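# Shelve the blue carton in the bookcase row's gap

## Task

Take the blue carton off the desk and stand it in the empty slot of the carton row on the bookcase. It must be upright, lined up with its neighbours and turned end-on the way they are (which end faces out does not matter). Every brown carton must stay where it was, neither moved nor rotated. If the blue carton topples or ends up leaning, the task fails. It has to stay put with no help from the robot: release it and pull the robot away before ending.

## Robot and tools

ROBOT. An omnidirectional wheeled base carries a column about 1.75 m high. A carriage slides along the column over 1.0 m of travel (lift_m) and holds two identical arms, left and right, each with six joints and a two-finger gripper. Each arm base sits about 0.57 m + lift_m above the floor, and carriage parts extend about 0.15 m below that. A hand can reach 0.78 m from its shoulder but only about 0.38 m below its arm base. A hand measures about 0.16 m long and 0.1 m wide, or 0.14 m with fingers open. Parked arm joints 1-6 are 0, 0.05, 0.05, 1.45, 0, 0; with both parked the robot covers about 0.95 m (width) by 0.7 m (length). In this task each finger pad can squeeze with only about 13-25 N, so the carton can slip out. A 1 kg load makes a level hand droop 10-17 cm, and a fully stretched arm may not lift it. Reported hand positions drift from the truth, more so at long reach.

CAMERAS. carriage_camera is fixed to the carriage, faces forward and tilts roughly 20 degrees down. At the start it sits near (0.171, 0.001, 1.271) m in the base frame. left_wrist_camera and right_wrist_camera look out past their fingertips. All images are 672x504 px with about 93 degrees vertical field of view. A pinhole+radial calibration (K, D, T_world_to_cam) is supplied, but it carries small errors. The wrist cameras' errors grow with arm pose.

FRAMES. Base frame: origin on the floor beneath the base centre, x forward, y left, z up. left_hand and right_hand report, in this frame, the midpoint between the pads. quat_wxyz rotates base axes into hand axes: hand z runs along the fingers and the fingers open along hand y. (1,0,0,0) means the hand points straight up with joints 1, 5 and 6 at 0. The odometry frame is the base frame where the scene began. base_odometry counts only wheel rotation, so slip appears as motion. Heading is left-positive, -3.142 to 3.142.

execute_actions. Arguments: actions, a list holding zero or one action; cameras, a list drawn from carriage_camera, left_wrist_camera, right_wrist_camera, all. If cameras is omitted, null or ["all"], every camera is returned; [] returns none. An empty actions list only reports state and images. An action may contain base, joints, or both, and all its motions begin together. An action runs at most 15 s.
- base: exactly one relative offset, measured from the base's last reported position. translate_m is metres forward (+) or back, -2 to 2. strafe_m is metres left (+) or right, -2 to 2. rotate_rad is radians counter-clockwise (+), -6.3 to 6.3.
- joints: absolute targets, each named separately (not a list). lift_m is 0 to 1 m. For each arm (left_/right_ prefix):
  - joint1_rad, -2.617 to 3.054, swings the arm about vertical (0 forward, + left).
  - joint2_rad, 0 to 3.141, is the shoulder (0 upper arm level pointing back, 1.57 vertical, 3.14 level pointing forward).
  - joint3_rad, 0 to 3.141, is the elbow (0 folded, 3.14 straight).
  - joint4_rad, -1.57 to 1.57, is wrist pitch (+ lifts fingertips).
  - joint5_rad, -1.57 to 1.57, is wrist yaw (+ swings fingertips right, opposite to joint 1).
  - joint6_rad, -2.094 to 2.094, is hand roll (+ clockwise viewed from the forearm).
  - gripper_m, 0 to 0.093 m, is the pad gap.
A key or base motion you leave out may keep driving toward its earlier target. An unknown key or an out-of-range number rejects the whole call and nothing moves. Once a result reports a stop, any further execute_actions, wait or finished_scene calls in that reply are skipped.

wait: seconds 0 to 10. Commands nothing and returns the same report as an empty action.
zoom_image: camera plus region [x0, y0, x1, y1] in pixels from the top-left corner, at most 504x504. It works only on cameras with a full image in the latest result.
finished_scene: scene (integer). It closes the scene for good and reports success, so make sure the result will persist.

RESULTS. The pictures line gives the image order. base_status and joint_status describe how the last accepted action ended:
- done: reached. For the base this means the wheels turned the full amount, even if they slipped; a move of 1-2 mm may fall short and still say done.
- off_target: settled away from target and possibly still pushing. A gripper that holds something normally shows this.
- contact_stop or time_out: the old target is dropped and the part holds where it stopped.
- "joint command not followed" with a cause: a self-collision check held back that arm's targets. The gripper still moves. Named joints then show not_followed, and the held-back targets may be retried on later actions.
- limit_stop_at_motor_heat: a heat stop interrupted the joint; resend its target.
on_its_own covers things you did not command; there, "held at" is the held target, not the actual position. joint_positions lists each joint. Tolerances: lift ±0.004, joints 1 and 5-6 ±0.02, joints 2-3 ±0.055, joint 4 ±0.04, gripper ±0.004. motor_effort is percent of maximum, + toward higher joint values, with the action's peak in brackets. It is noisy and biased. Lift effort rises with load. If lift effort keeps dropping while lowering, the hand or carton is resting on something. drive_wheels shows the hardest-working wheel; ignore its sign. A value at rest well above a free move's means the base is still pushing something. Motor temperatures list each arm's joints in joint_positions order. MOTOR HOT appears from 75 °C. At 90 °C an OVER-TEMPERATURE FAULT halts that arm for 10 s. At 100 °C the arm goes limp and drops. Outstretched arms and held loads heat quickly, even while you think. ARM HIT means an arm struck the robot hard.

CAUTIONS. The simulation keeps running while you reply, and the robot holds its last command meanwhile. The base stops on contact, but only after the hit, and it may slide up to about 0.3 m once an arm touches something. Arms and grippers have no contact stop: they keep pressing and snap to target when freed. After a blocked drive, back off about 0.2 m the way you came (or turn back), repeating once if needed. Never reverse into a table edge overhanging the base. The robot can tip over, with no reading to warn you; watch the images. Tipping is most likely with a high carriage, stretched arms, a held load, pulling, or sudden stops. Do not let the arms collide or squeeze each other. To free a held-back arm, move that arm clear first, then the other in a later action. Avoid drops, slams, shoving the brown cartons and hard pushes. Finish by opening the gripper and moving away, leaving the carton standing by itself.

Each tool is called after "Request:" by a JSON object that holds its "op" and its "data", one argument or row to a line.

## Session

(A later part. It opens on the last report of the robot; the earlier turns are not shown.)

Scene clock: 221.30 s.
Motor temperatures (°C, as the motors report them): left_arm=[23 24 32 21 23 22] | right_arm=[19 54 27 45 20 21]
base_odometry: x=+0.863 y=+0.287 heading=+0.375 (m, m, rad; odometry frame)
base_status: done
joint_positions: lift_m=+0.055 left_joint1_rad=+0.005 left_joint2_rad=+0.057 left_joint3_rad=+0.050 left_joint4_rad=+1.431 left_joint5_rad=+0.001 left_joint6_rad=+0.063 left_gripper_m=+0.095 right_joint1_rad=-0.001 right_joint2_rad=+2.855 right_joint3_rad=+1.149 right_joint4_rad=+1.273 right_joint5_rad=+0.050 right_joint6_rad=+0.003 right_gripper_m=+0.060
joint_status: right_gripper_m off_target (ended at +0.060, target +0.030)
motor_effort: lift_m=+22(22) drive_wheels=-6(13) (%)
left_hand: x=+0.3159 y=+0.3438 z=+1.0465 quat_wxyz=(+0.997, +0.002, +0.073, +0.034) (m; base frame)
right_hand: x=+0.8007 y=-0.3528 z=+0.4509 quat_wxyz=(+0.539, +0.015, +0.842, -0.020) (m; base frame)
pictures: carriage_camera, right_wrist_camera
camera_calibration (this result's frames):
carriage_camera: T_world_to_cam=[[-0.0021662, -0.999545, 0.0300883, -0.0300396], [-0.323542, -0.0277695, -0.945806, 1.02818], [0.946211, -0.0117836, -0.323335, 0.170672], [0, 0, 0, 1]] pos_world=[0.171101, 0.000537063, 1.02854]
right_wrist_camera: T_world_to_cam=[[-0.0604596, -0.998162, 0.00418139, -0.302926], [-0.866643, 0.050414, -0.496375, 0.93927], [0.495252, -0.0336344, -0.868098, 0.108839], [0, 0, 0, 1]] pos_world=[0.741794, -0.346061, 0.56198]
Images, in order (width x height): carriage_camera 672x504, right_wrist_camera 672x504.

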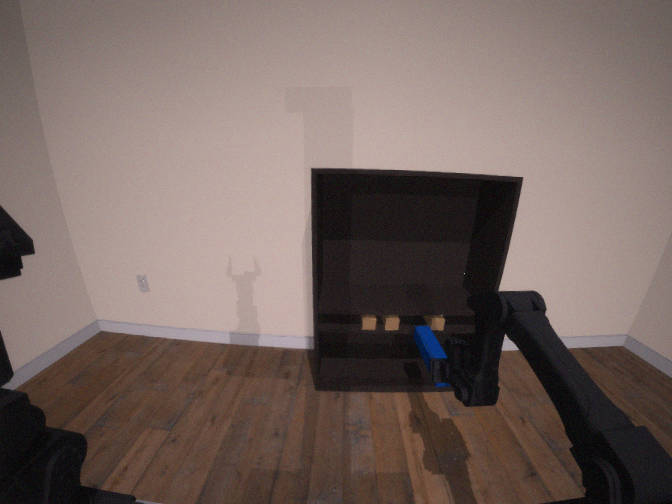

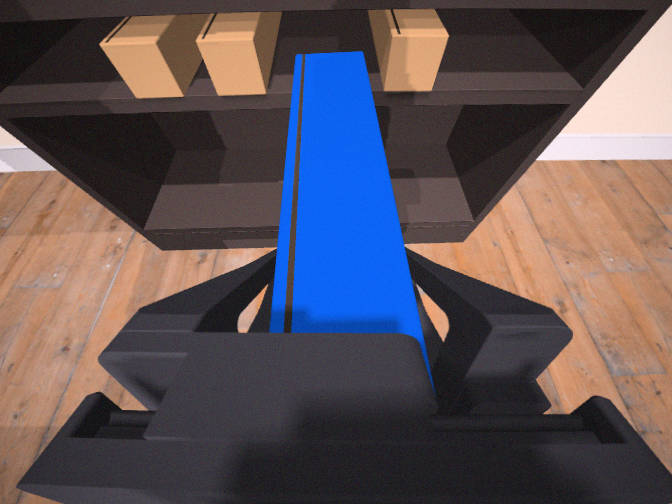

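Request:
{"op": "execute_actions", "data": {
  "actions": [
    {"base":{"translate_m":0.07},"joints":{"right_gripper_m":0.03,"lift_m":0.052}}
  ],
  "cameras": ["carriage_camera","right_wrist_camera"]
}}

Request:
{"op": "zoom_image", "data": {
  "camera": "carriage_camera",
  "region": [340, 275, 500, 395]
}}

Scene clock: 235.50 s.
Motor temperatures (°C, as the motors report them): left_arm=[23 24 32 21 23 22] | right_arm=[19 55 27 45 20 21]
base_odometry: x=+0.928 y=+0.313 heading=+0.376 (m, m, rad; odometry frame)
base_status: done
joint_positions: lift_m=+0.052 left_joint1_rad=+0.005 left_joint2_rad=+0.057 left_joint3_rad=+0.050 left_joint4_rad=+1.433 left_joint5_rad=+0.001 left_joint6_rad=+0.063 left_gripper_m=+0.095 right_joint1_rad=+0.000 right_joint2_rad=+2.855 right_joint3_rad=+1.149 right_joint4_rad=+1.270 right_joint5_rad=+0.050 right_joint6_rad=+0.003 right_gripper_m=+0.060
joint_status: right_gripper_m off_target (ended at +0.060, target +0.030); the others done
motor_effort: lift_m=+21(22) drive_wheels=-6(14) (%)
left_hand: x=+0.3157 y=+0.3438 z=+1.0436 quat_wxyz=(+0.997, +0.002, +0.073, +0.034) (m; base frame)
right_hand: x=+0.8004 y=-0.3523 z=+0.4474 quat_wxyz=(+0.537, +0.015, +0.843, -0.020) (m; base frame)
pictures: carriage_camera, right_wrist_camera
camera_calibration (this result's frames):
carriage_camera: T_world_to_cam=[[-0.0021662, -0.999545, 0.0300883, -0.0299509], [-0.323542, -0.0277695, -0.945806, 1.02539], [0.946211, -0.0117836, -0.323335, 0.169719], [0, 0, 0, 1]] pos_world=[0.171101, 0.000537063, 1.0256]
right_wrist_camera: T_world_to_cam=[[-0.0599963, -0.998188, 0.00466125, -0.303056], [-0.867988, 0.0498635, -0.494075, 0.937107], [0.492947, -0.0336886, -0.869407, 0.108327], [0, 0, 0, 1]] pos_world=[0.741816, -0.345585, 0.558595]
Images, in order (width x height): carriage_camera 672x504, right_wrist_camera 672x504.

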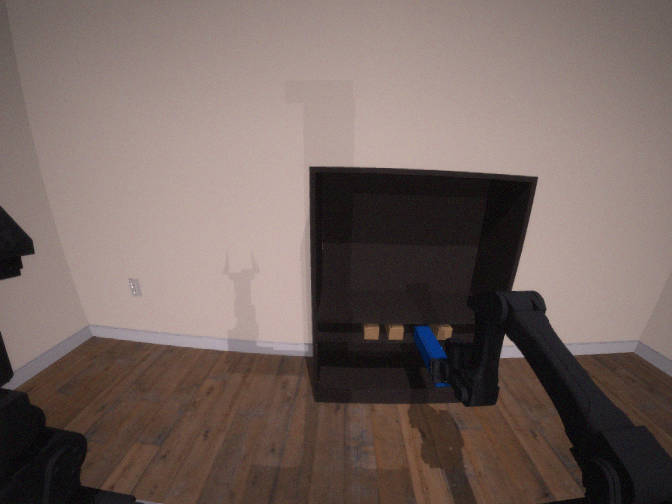

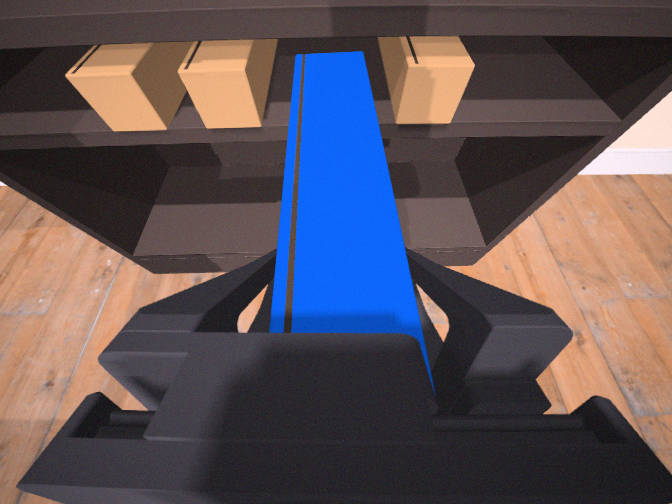

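Region (340, 275, 500, 395) of carriage_camera's 672x504 image, scaled by 3.150, with more detail than that image has; it fills the top 378 rows of this view, and the rest is white.

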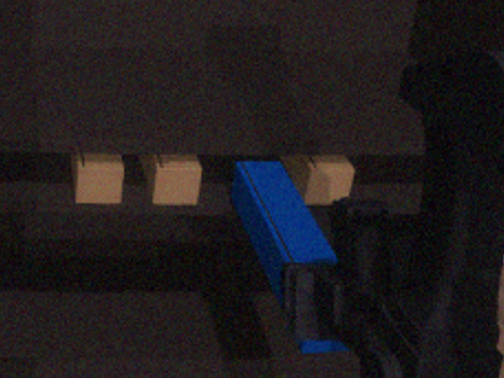

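Request:
{"op": "execute_actions", "data": {
  "actions": [
    {"base":{"translate_m":0.08},"joints":{"right_gripper_m":0.03,"lift_m":0.055}}
  ],
  "cameras": ["carriage_camera","right_wrist_camera"]
}}

Request:
{"op": "zoom_image", "data": {
  "camera": "carriage_camera",
  "region": [340, 275, 500, 395]
}}

Scene clock: 247.90 s.
Motor temperatures (°C, as the motors report them): left_arm=[23 24 32 21 23 22] | right_arm=[19 56 27 46 20 21]
base_odometry: x=+1.002 y=+0.343 heading=+0.377 (m, m, rad; odometry frame)
base_status: done
joint_positions: lift_m=+0.055 left_joint1_rad=+0.005 left_joint2_rad=+0.057 left_joint3_rad=+0.050 left_joint4_rad=+1.432 left_joint5_rad=+0.001 left_joint6_rad=+0.063 left_gripper_m=+0.095 right_joint1_rad=+0.000 right_joint2_rad=+2.854 right_joint3_rad=+1.149 right_joint4_rad=+1.273 right_joint5_rad=+0.051 right_joint6_rad=+0.003 right_gripper_m=+0.060
joint_status: right_gripper_m off_target (ended at +0.060, target +0.030); the others done
motor_effort: lift_m=+25(27) drive_wheels=-6(14) (%)
left_hand: x=+0.3158 y=+0.3438 z=+1.0462 quat_wxyz=(+0.997, +0.002, +0.073, +0.034) (m; base frame)
right_hand: x=+0.8009 y=-0.3524 z=+0.4511 quat_wxyz=(+0.539, +0.015, +0.842, -0.021) (m; base frame)
pictures: carriage_camera, right_wrist_camera
camera_calibration (this result's frames):
carriage_camera: T_world_to_cam=[[-0.0021662, -0.999545, 0.0300883, -0.0300309], [-0.323542, -0.0277695, -0.945806, 1.0279], [0.946211, -0.0117836, -0.323335, 0.170578], [0, 0, 0, 1]] pos_world=[0.171101, 0.000537063, 1.02825]
right_wrist_camera: T_world_to_cam=[[-0.0603595, -0.998166, 0.00459145, -0.302777], [-0.86608, 0.0500843, -0.497391, 0.93945], [0.496249, -0.0339988, -0.867514, 0.107695], [0, 0, 0, 1]] pos_world=[0.74192, -0.345612, 0.562091]
Images, in order (width x height): carriage_camera 672x504, right_wrist_camera 672x504.

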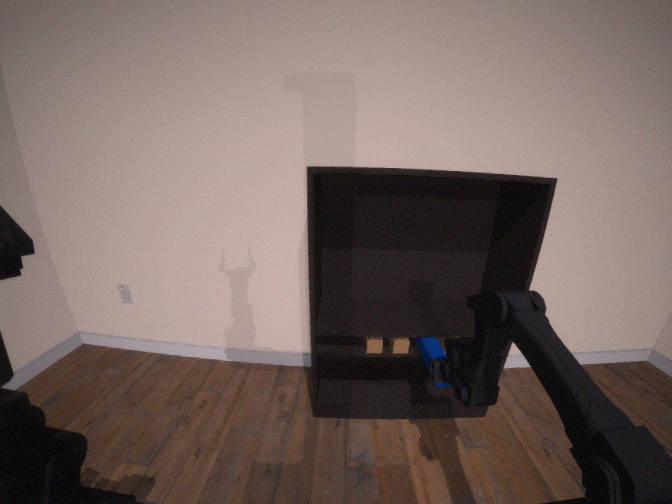

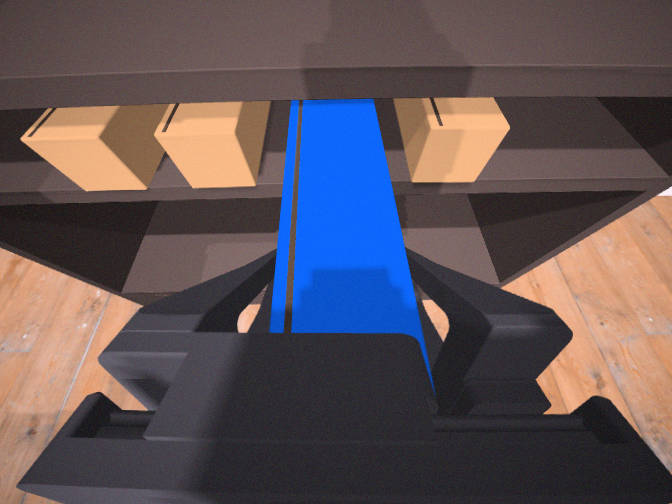

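Region (340, 275, 500, 395) of carriage_camera's 672x504 image, scaled by 3.150, with more detail than that image has; it fills the top 378 rows of this view, and the rest is white.

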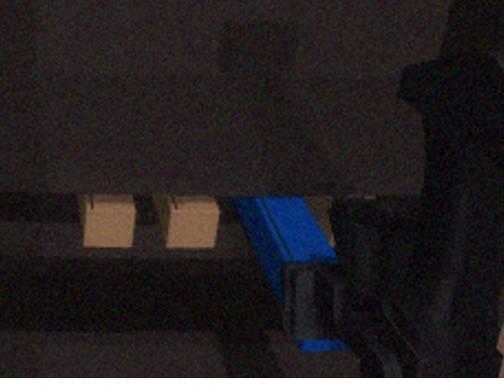

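Request:
{"op": "execute_actions", "data": {
  "actions": [
    {"base":{"translate_m":0.065},"joints":{"right_gripper_m":0.03}}
  ],
  "cameras": ["right_wrist_camera"]
}}

Scene clock: 256.63 s.
Motor temperatures (°C, as the motors report them): left_arm=[23 24 32 21 23 22] | right_arm=[19 57 27 46 20 21]
base_odometry: x=+1.063 y=+0.367 heading=+0.378 (m, m, rad; odometry frame)
base_status: done
joint_positions: lift_m=+0.055 left_joint1_rad=+0.005 left_joint2_rad=+0.057 left_joint3_rad=+0.050 left_joint4_rad=+1.432 left_joint5_rad=+0.001 left_joint6_rad=+0.063 left_gripper_m=+0.095 right_joint1_rad=+0.000 right_joint2_rad=+2.854 right_joint3_rad=+1.149 right_joint4_rad=+1.273 right_joint5_rad=+0.051 right_joint6_rad=+0.003 right_gripper_m=+0.060
joint_status: right_gripper_m off_target (ended at +0.060, target +0.030)
motor_effort: lift_m=+25(25) drive_wheels=-7(13) (%)
left_hand: x=+0.3157 y=+0.3438 z=+1.0463 quat_wxyz=(+0.997, +0.002, +0.073, +0.034) (m; base frame)
right_hand: x=+0.8008 y=-0.3524 z=+0.4509 quat_wxyz=(+0.539, +0.015, +0.842, -0.021) (m; base frame)
pictures: right_wrist_camera
camera_calibration (this result's frames):
right_wrist_camera: T_world_to_cam=[[-0.0607017, -0.998144, 0.00479714, -0.302658], [-0.866442, 0.0503049, -0.496738, 0.939372], [0.495575, -0.0343093, -0.867887, 0.108186], [0, 0, 0, 1]] pos_world=[0.741925, -0.34564, 0.561966]
Images, in order (width x height): right_wrist_camera 672x504.

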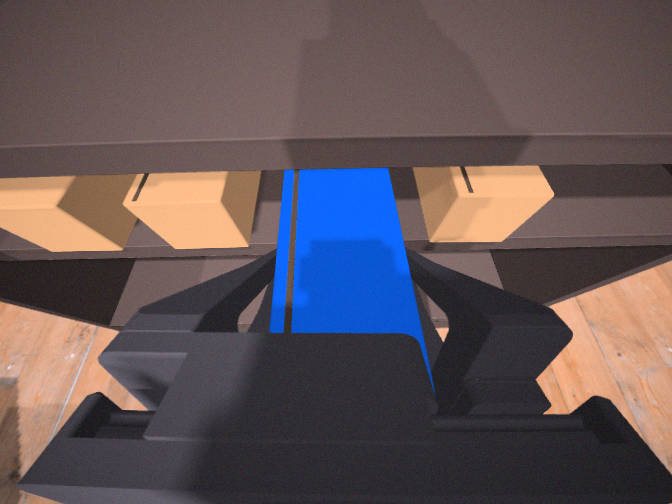

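Release.

Request:
{"op": "execute_actions", "data": {
  "actions": [
    {"joints":{"right_gripper_m":0.08,"lift_m":0.052}}
  ],
  "cameras": []
}}

Request:
{"op": "execute_actions", "data": {
  "actions": [
    {"base":{"translate_m":-0.15}}
  ],
  "cameras": []
}}

Request:
{"op": "execute_actions", "data": {
  "actions": [
    {"joints":{"right_gripper_m":0.0,"lift_m":0.068,"right_joint5_rad":0}}
  ],
  "cameras": ["carriage_camera","right_wrist_camera"]
}}

Scene clock: 269.87 s.
Motor temperatures (°C, as the motors report them): left_arm=[23 24 32 21 23 22] | right_arm=[19 57 27 46 20 21]
base_odometry: x=+1.063 y=+0.367 heading=+0.378 (m, m, rad; odometry frame)
base_status: not commanded
joint_positions: lift_m=+0.052 left_joint1_rad=+0.005 left_joint2_rad=+0.057 left_joint3_rad=+0.050 left_joint4_rad=+1.432 left_joint5_rad=+0.001 left_joint6_rad=+0.063 left_gripper_m=+0.095 right_joint1_rad=+0.000 right_joint2_rad=+2.854 right_joint3_rad=+1.149 right_joint4_rad=+1.278 right_joint5_rad=+0.051 right_joint6_rad=+0.003 right_gripper_m=+0.080
joint_status: all done
motor_effort: lift_m=+22(21) drive_wheels=+7(6) (%)
left_hand: x=+0.3157 y=+0.3438 z=+1.0436 quat_wxyz=(+0.997, +0.002, +0.073, +0.034) (m; base frame)
right_hand: x=+0.8014 y=-0.3524 z=+0.4494 quat_wxyz=(+0.541, +0.015, +0.841, -0.021) (m; base frame)
pictures: none
No camera images: the call's "cameras" was empty. Leave "cameras" out to get every camera's image.

Scene clock: 271.70 s.
Motor temperatures (°C, as the motors report them): left_arm=[23 24 32 21 23 22] | right_arm=[19 57 27 46 20 21]
base_odometry: x=+0.923 y=+0.312 heading=+0.379 (m, m, rad; odometry frame)
base_status: done
joint_positions: lift_m=+0.052 left_joint1_rad=+0.005 left_joint2_rad=+0.057 left_joint3_rad=+0.050 left_joint4_rad=+1.431 left_joint5_rad=+0.001 left_joint6_rad=+0.063 left_gripper_m=+0.095 right_joint1_rad=+0.000 right_joint2_rad=+2.854 right_joint3_rad=+1.149 right_joint4_rad=+1.282 right_joint5_rad=+0.051 right_joint6_rad=+0.003 right_gripper_m=+0.080
joint_status: not commanded
motor_effort: lift_m=+21(21) drive_wheels=-5(12) (%)
left_hand: x=+0.3161 y=+0.3438 z=+1.0435 quat_wxyz=(+0.997, +0.002, +0.074, +0.034) (m; base frame)
right_hand: x=+0.8018 y=-0.3522 z=+0.4503 quat_wxyz=(+0.543, +0.015, +0.840, -0.020) (m; base frame)
pictures: none
No camera images: the call's "cameras" was empty. Leave "cameras" out to get every camera's image.

Scene clock: 272.40 s.
Motor temperatures (°C, as the motors report them): left_arm=[23 24 32 21 23 22] | right_arm=[19 57 27 46 20 21]
base_odometry: x=+0.923 y=+0.312 heading=+0.379 (m, m, rad; odometry frame)
base_status: not commanded
joint_positions: lift_m=+0.068 left_joint1_rad=+0.005 left_joint2_rad=+0.057 left_joint3_rad=+0.050 left_joint4_rad=+1.431 left_joint5_rad=+0.001 left_joint6_rad=+0.063 left_gripper_m=+0.095 right_joint1_rad=+0.000 right_joint2_rad=+2.853 right_joint3_rad=+1.149 right_joint4_rad=+1.289 right_joint5_rad=+0.007 right_joint6_rad=+0.003 right_gripper_m=+0.000
joint_status: all done
motor_effort: lift_m=+23(29) drive_wheels=-5(5) (%)
left_hand: x=+0.3161 y=+0.3438 z=+1.0593 quat_wxyz=(+0.997, +0.002, +0.074, +0.034) (m; base frame)
right_hand: x=+0.8030 y=-0.3446 z=+0.4681 quat_wxyz=(+0.546, +0.003, +0.838, -0.002) (m; base frame)
pictures: carriage_camera, right_wrist_camera
camera_calibration (this result's frames):
carriage_camera: T_world_to_cam=[[-0.0021662, -0.999545, 0.0300883, -0.030425], [-0.323542, -0.0277695, -0.945806, 1.04029], [0.946211, -0.0117836, -0.323335, 0.174814], [0, 0, 0, 1]] pos_world=[0.171101, 0.000537063, 1.04135]
right_wrist_camera: T_world_to_cam=[[-0.0195929, -0.999707, -0.014239, -0.319395], [-0.859323, 0.0241179, -0.510863, 0.941232], [0.511057, 0.00222662, -0.859544, 0.118552], [0, 0, 0, 1]] pos_world=[0.741978, -0.342265, 0.578194]
Images, in order (width x height): carriage_camera 672x504, right_wrist_camera 672x504.

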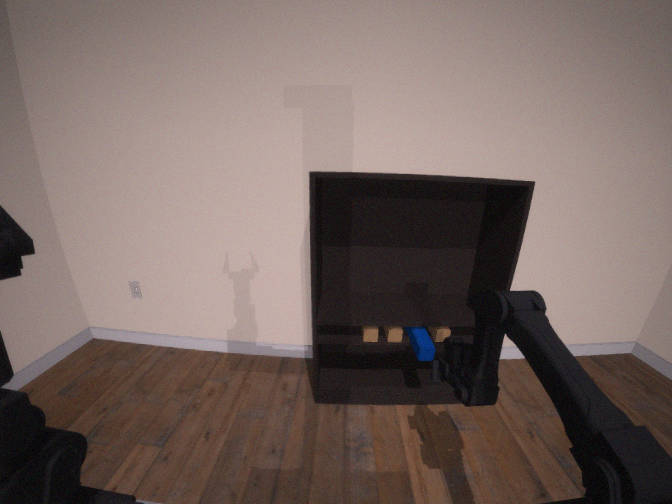

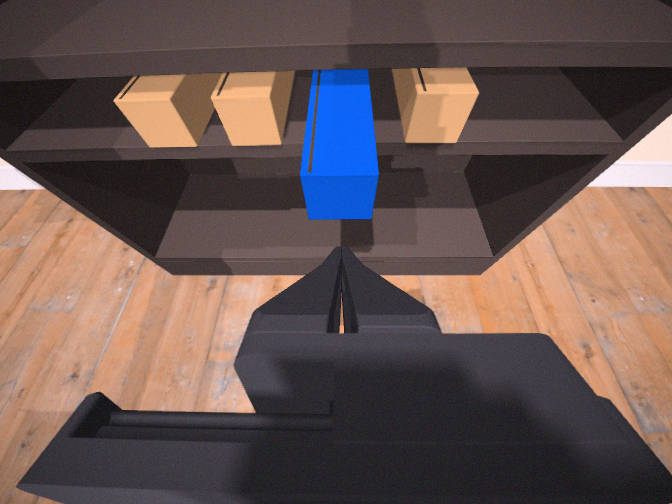

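Request:
{"op": "execute_actions", "data": {
  "actions": [
    {"base":{"translate_m":0.09},"joints":{"lift_m":0.052}}
  ],
  "cameras": ["carriage_camera","right_wrist_camera"]
}}

Request:
{"op": "zoom_image", "data": {
  "camera": "carriage_camera",
  "region": [340, 275, 500, 395]
}}

Scene clock: 291.57 s.
Motor temperatures (°C, as the motors report them): left_arm=[23 24 32 21 23 22] | right_arm=[19 58 27 46 20 21]
base_odometry: x=+1.007 y=+0.346 heading=+0.380 (m, m, rad; odometry frame)
base_status: done
joint_positions: lift_m=+0.052 left_joint1_rad=+0.005 left_joint2_rad=+0.057 left_joint3_rad=+0.050 left_joint4_rad=+1.431 left_joint5_rad=+0.001 left_joint6_rad=+0.063 left_gripper_m=+0.095 right_joint1_rad=+0.000 right_joint2_rad=+2.855 right_joint3_rad=+1.149 right_joint4_rad=+1.284 right_joint5_rad=+0.006 right_joint6_rad=+0.003 right_gripper_m=+0.000
joint_status: all done
motor_effort: lift_m=+22(24) drive_wheels=-7(12) (%)
left_hand: x=+0.3161 y=+0.3438 z=+1.0435 quat_wxyz=(+0.997, +0.002, +0.074, +0.034) (m; base frame)
right_hand: x=+0.8018 y=-0.3445 z=+0.4499 quat_wxyz=(+0.543, +0.003, +0.840, -0.002) (m; base frame)
pictures: carriage_camera, right_wrist_camera
camera_calibration (this result's frames):
carriage_camera: T_world_to_cam=[[-0.0021662, -0.999545, 0.0300883, -0.0299482], [-0.323542, -0.0277695, -0.945806, 1.0253], [0.946211, -0.0117836, -0.323335, 0.16969], [0, 0, 0, 1]] pos_world=[0.171101, 0.000537063, 1.02551]
right_wrist_camera: T_world_to_cam=[[-0.0193423, -0.999711, -0.0142574, -0.319805], [-0.862819, 0.0238951, -0.504947, 0.931037], [0.505142, 0.00253469, -0.863033, 0.109973], [0, 0, 0, 1]] pos_world=[0.741579, -0.342238, 0.560475]
Images, in order (width x height): carriage_camera 672x504, right_wrist_camera 672x504.

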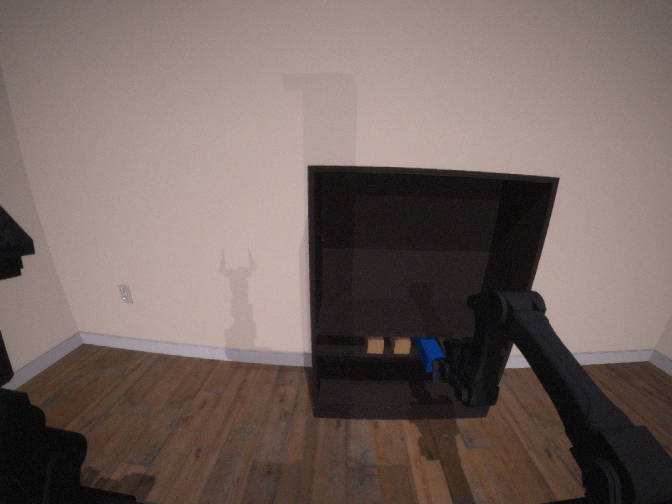

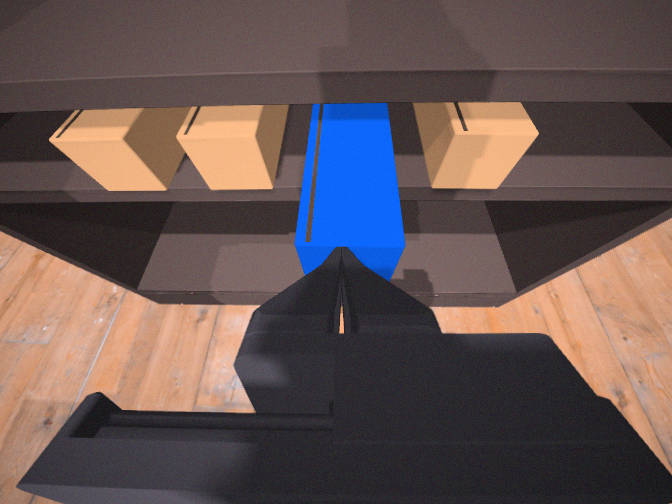

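Region (340, 275, 500, 395) of carriage_camera's 672x504 image, scaled by 3.150, with more detail than that image has; it fills the top 378 rows of this view, and the rest is white.

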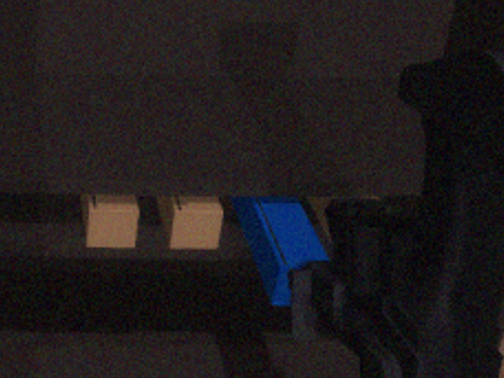

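Request:
{"op": "execute_actions", "data": {
  "actions": [
    {"base":{"translate_m":0.098}}
  ],
  "cameras": ["right_wrist_camera"]
}}

Request:
{"op": "execute_actions", "data": {
  "actions": [
    {"base":{"translate_m":-0.3}}
  ],
  "cameras": ["right_wrist_camera","carriage_camera"]
}}

Scene clock: 301.20 s.
Motor temperatures (°C, as the motors report them): left_arm=[23 24 32 21 23 22] | right_arm=[19 58 26 46 20 21]
base_odometry: x=+1.097 y=+0.382 heading=+0.380 (m, m, rad; odometry frame)
base_status: done
joint_positions: lift_m=+0.052 left_joint1_rad=+0.005 left_joint2_rad=+0.057 left_joint3_rad=+0.050 left_joint4_rad=+1.431 left_joint5_rad=+0.001 left_joint6_rad=+0.063 left_gripper_m=+0.095 right_joint1_rad=+0.001 right_joint2_rad=+2.855 right_joint3_rad=+1.141 right_joint4_rad=+1.293 right_joint5_rad=+0.002 right_joint6_rad=+0.003 right_gripper_m=+0.000
joint_status: not commanded
motor_effort: lift_m=+22(22) drive_wheels=+7(14) (%)
left_hand: x=+0.3160 y=+0.3438 z=+1.0435 quat_wxyz=(+0.997, +0.002, +0.074, +0.034) (m; base frame)
right_hand: x=+0.7998 y=-0.3437 z=+0.4497 quat_wxyz=(+0.543, +0.002, +0.840, +0.000) (m; base frame)
pictures: right_wrist_camera
camera_calibration (this result's frames):
right_wrist_camera: T_world_to_cam=[[-0.0154821, -0.999755, -0.0158201, -0.321392], [-0.862907, 0.0213526, -0.504911, 0.928361], [0.505125, 0.00583419, -0.863026, 0.111955], [0, 0, 0, 1]] pos_world=[0.739562, -0.34179, 0.560275]
Images, in order (width x height): right_wrist_camera 672x504.

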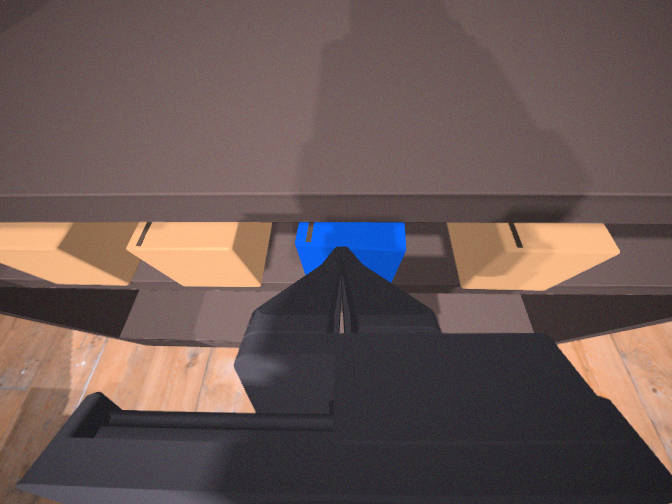

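Scene clock: 303.77 s.
Motor temperatures (°C, as the motors report them): left_arm=[23 24 32 21 23 22] | right_arm=[19 58 26 46 20 21]
base_odometry: x=+0.819 y=+0.271 heading=+0.381 (m, m, rad; odometry frame)
base_status: done
joint_positions: lift_m=+0.052 left_joint1_rad=+0.005 left_joint2_rad=+0.057 left_joint3_rad=+0.050 left_joint4_rad=+1.431 left_joint5_rad=+0.001 left_joint6_rad=+0.063 left_gripper_m=+0.095 right_joint1_rad=+0.001 right_joint2_rad=+2.855 right_joint3_rad=+1.141 right_joint4_rad=+1.289 right_joint5_rad=+0.004 right_joint6_rad=+0.003 right_gripper_m=+0.000
joint_status: not commanded
motor_effort: lift_m=+22(23) drive_wheels=-2(21) (%)
left_hand: x=+0.3159 y=+0.3438 z=+1.0435 quat_wxyz=(+0.997, +0.002, +0.073, +0.034) (m; base frame)
right_hand: x=+0.7995 y=-0.3440 z=+0.4491 quat_wxyz=(+0.542, +0.002, +0.840, -0.001) (m; base frame)
pictures: carriage_camera, right_wrist_camera
camera_calibration (this result's frames):
carriage_camera: T_world_to_cam=[[-0.0021662, -0.999545, 0.0300883, -0.0299482], [-0.323542, -0.0277695, -0.945806, 1.0253], [0.946211, -0.0117836, -0.323335, 0.16969], [0, 0, 0, 1]] pos_world=[0.171101, 0.000537063, 1.02551]
right_wrist_camera: T_world_to_cam=[[-0.0172674, -0.999739, -0.0149836, -0.320679], [-0.864406, 0.022458, -0.502293, 0.928159], [0.502498, 0.00427863, -0.864568, 0.11378], [0, 0, 0, 1]] pos_world=[0.739594, -0.341926, 0.559774]
Images, in order (width x height): carriage_camera 672x504, right_wrist_camera 672x504.

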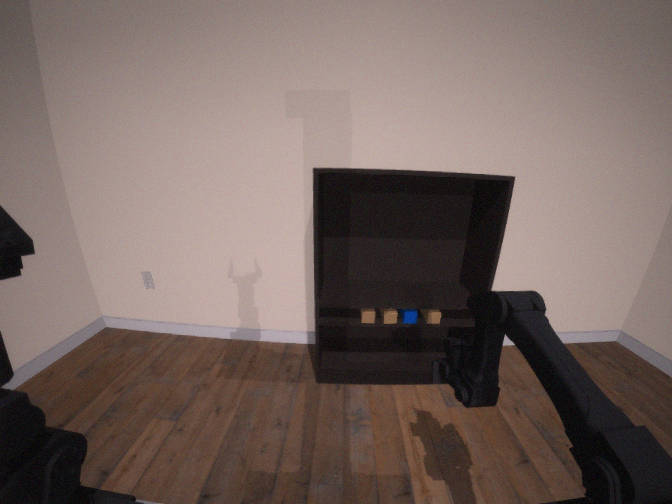

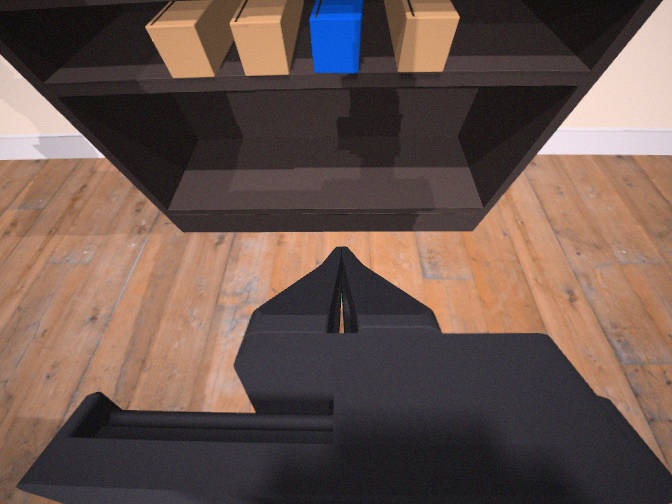

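Request:
{"op": "finished_scene", "data": {
  "scene": 2
}}

The scene is finished: the task was done.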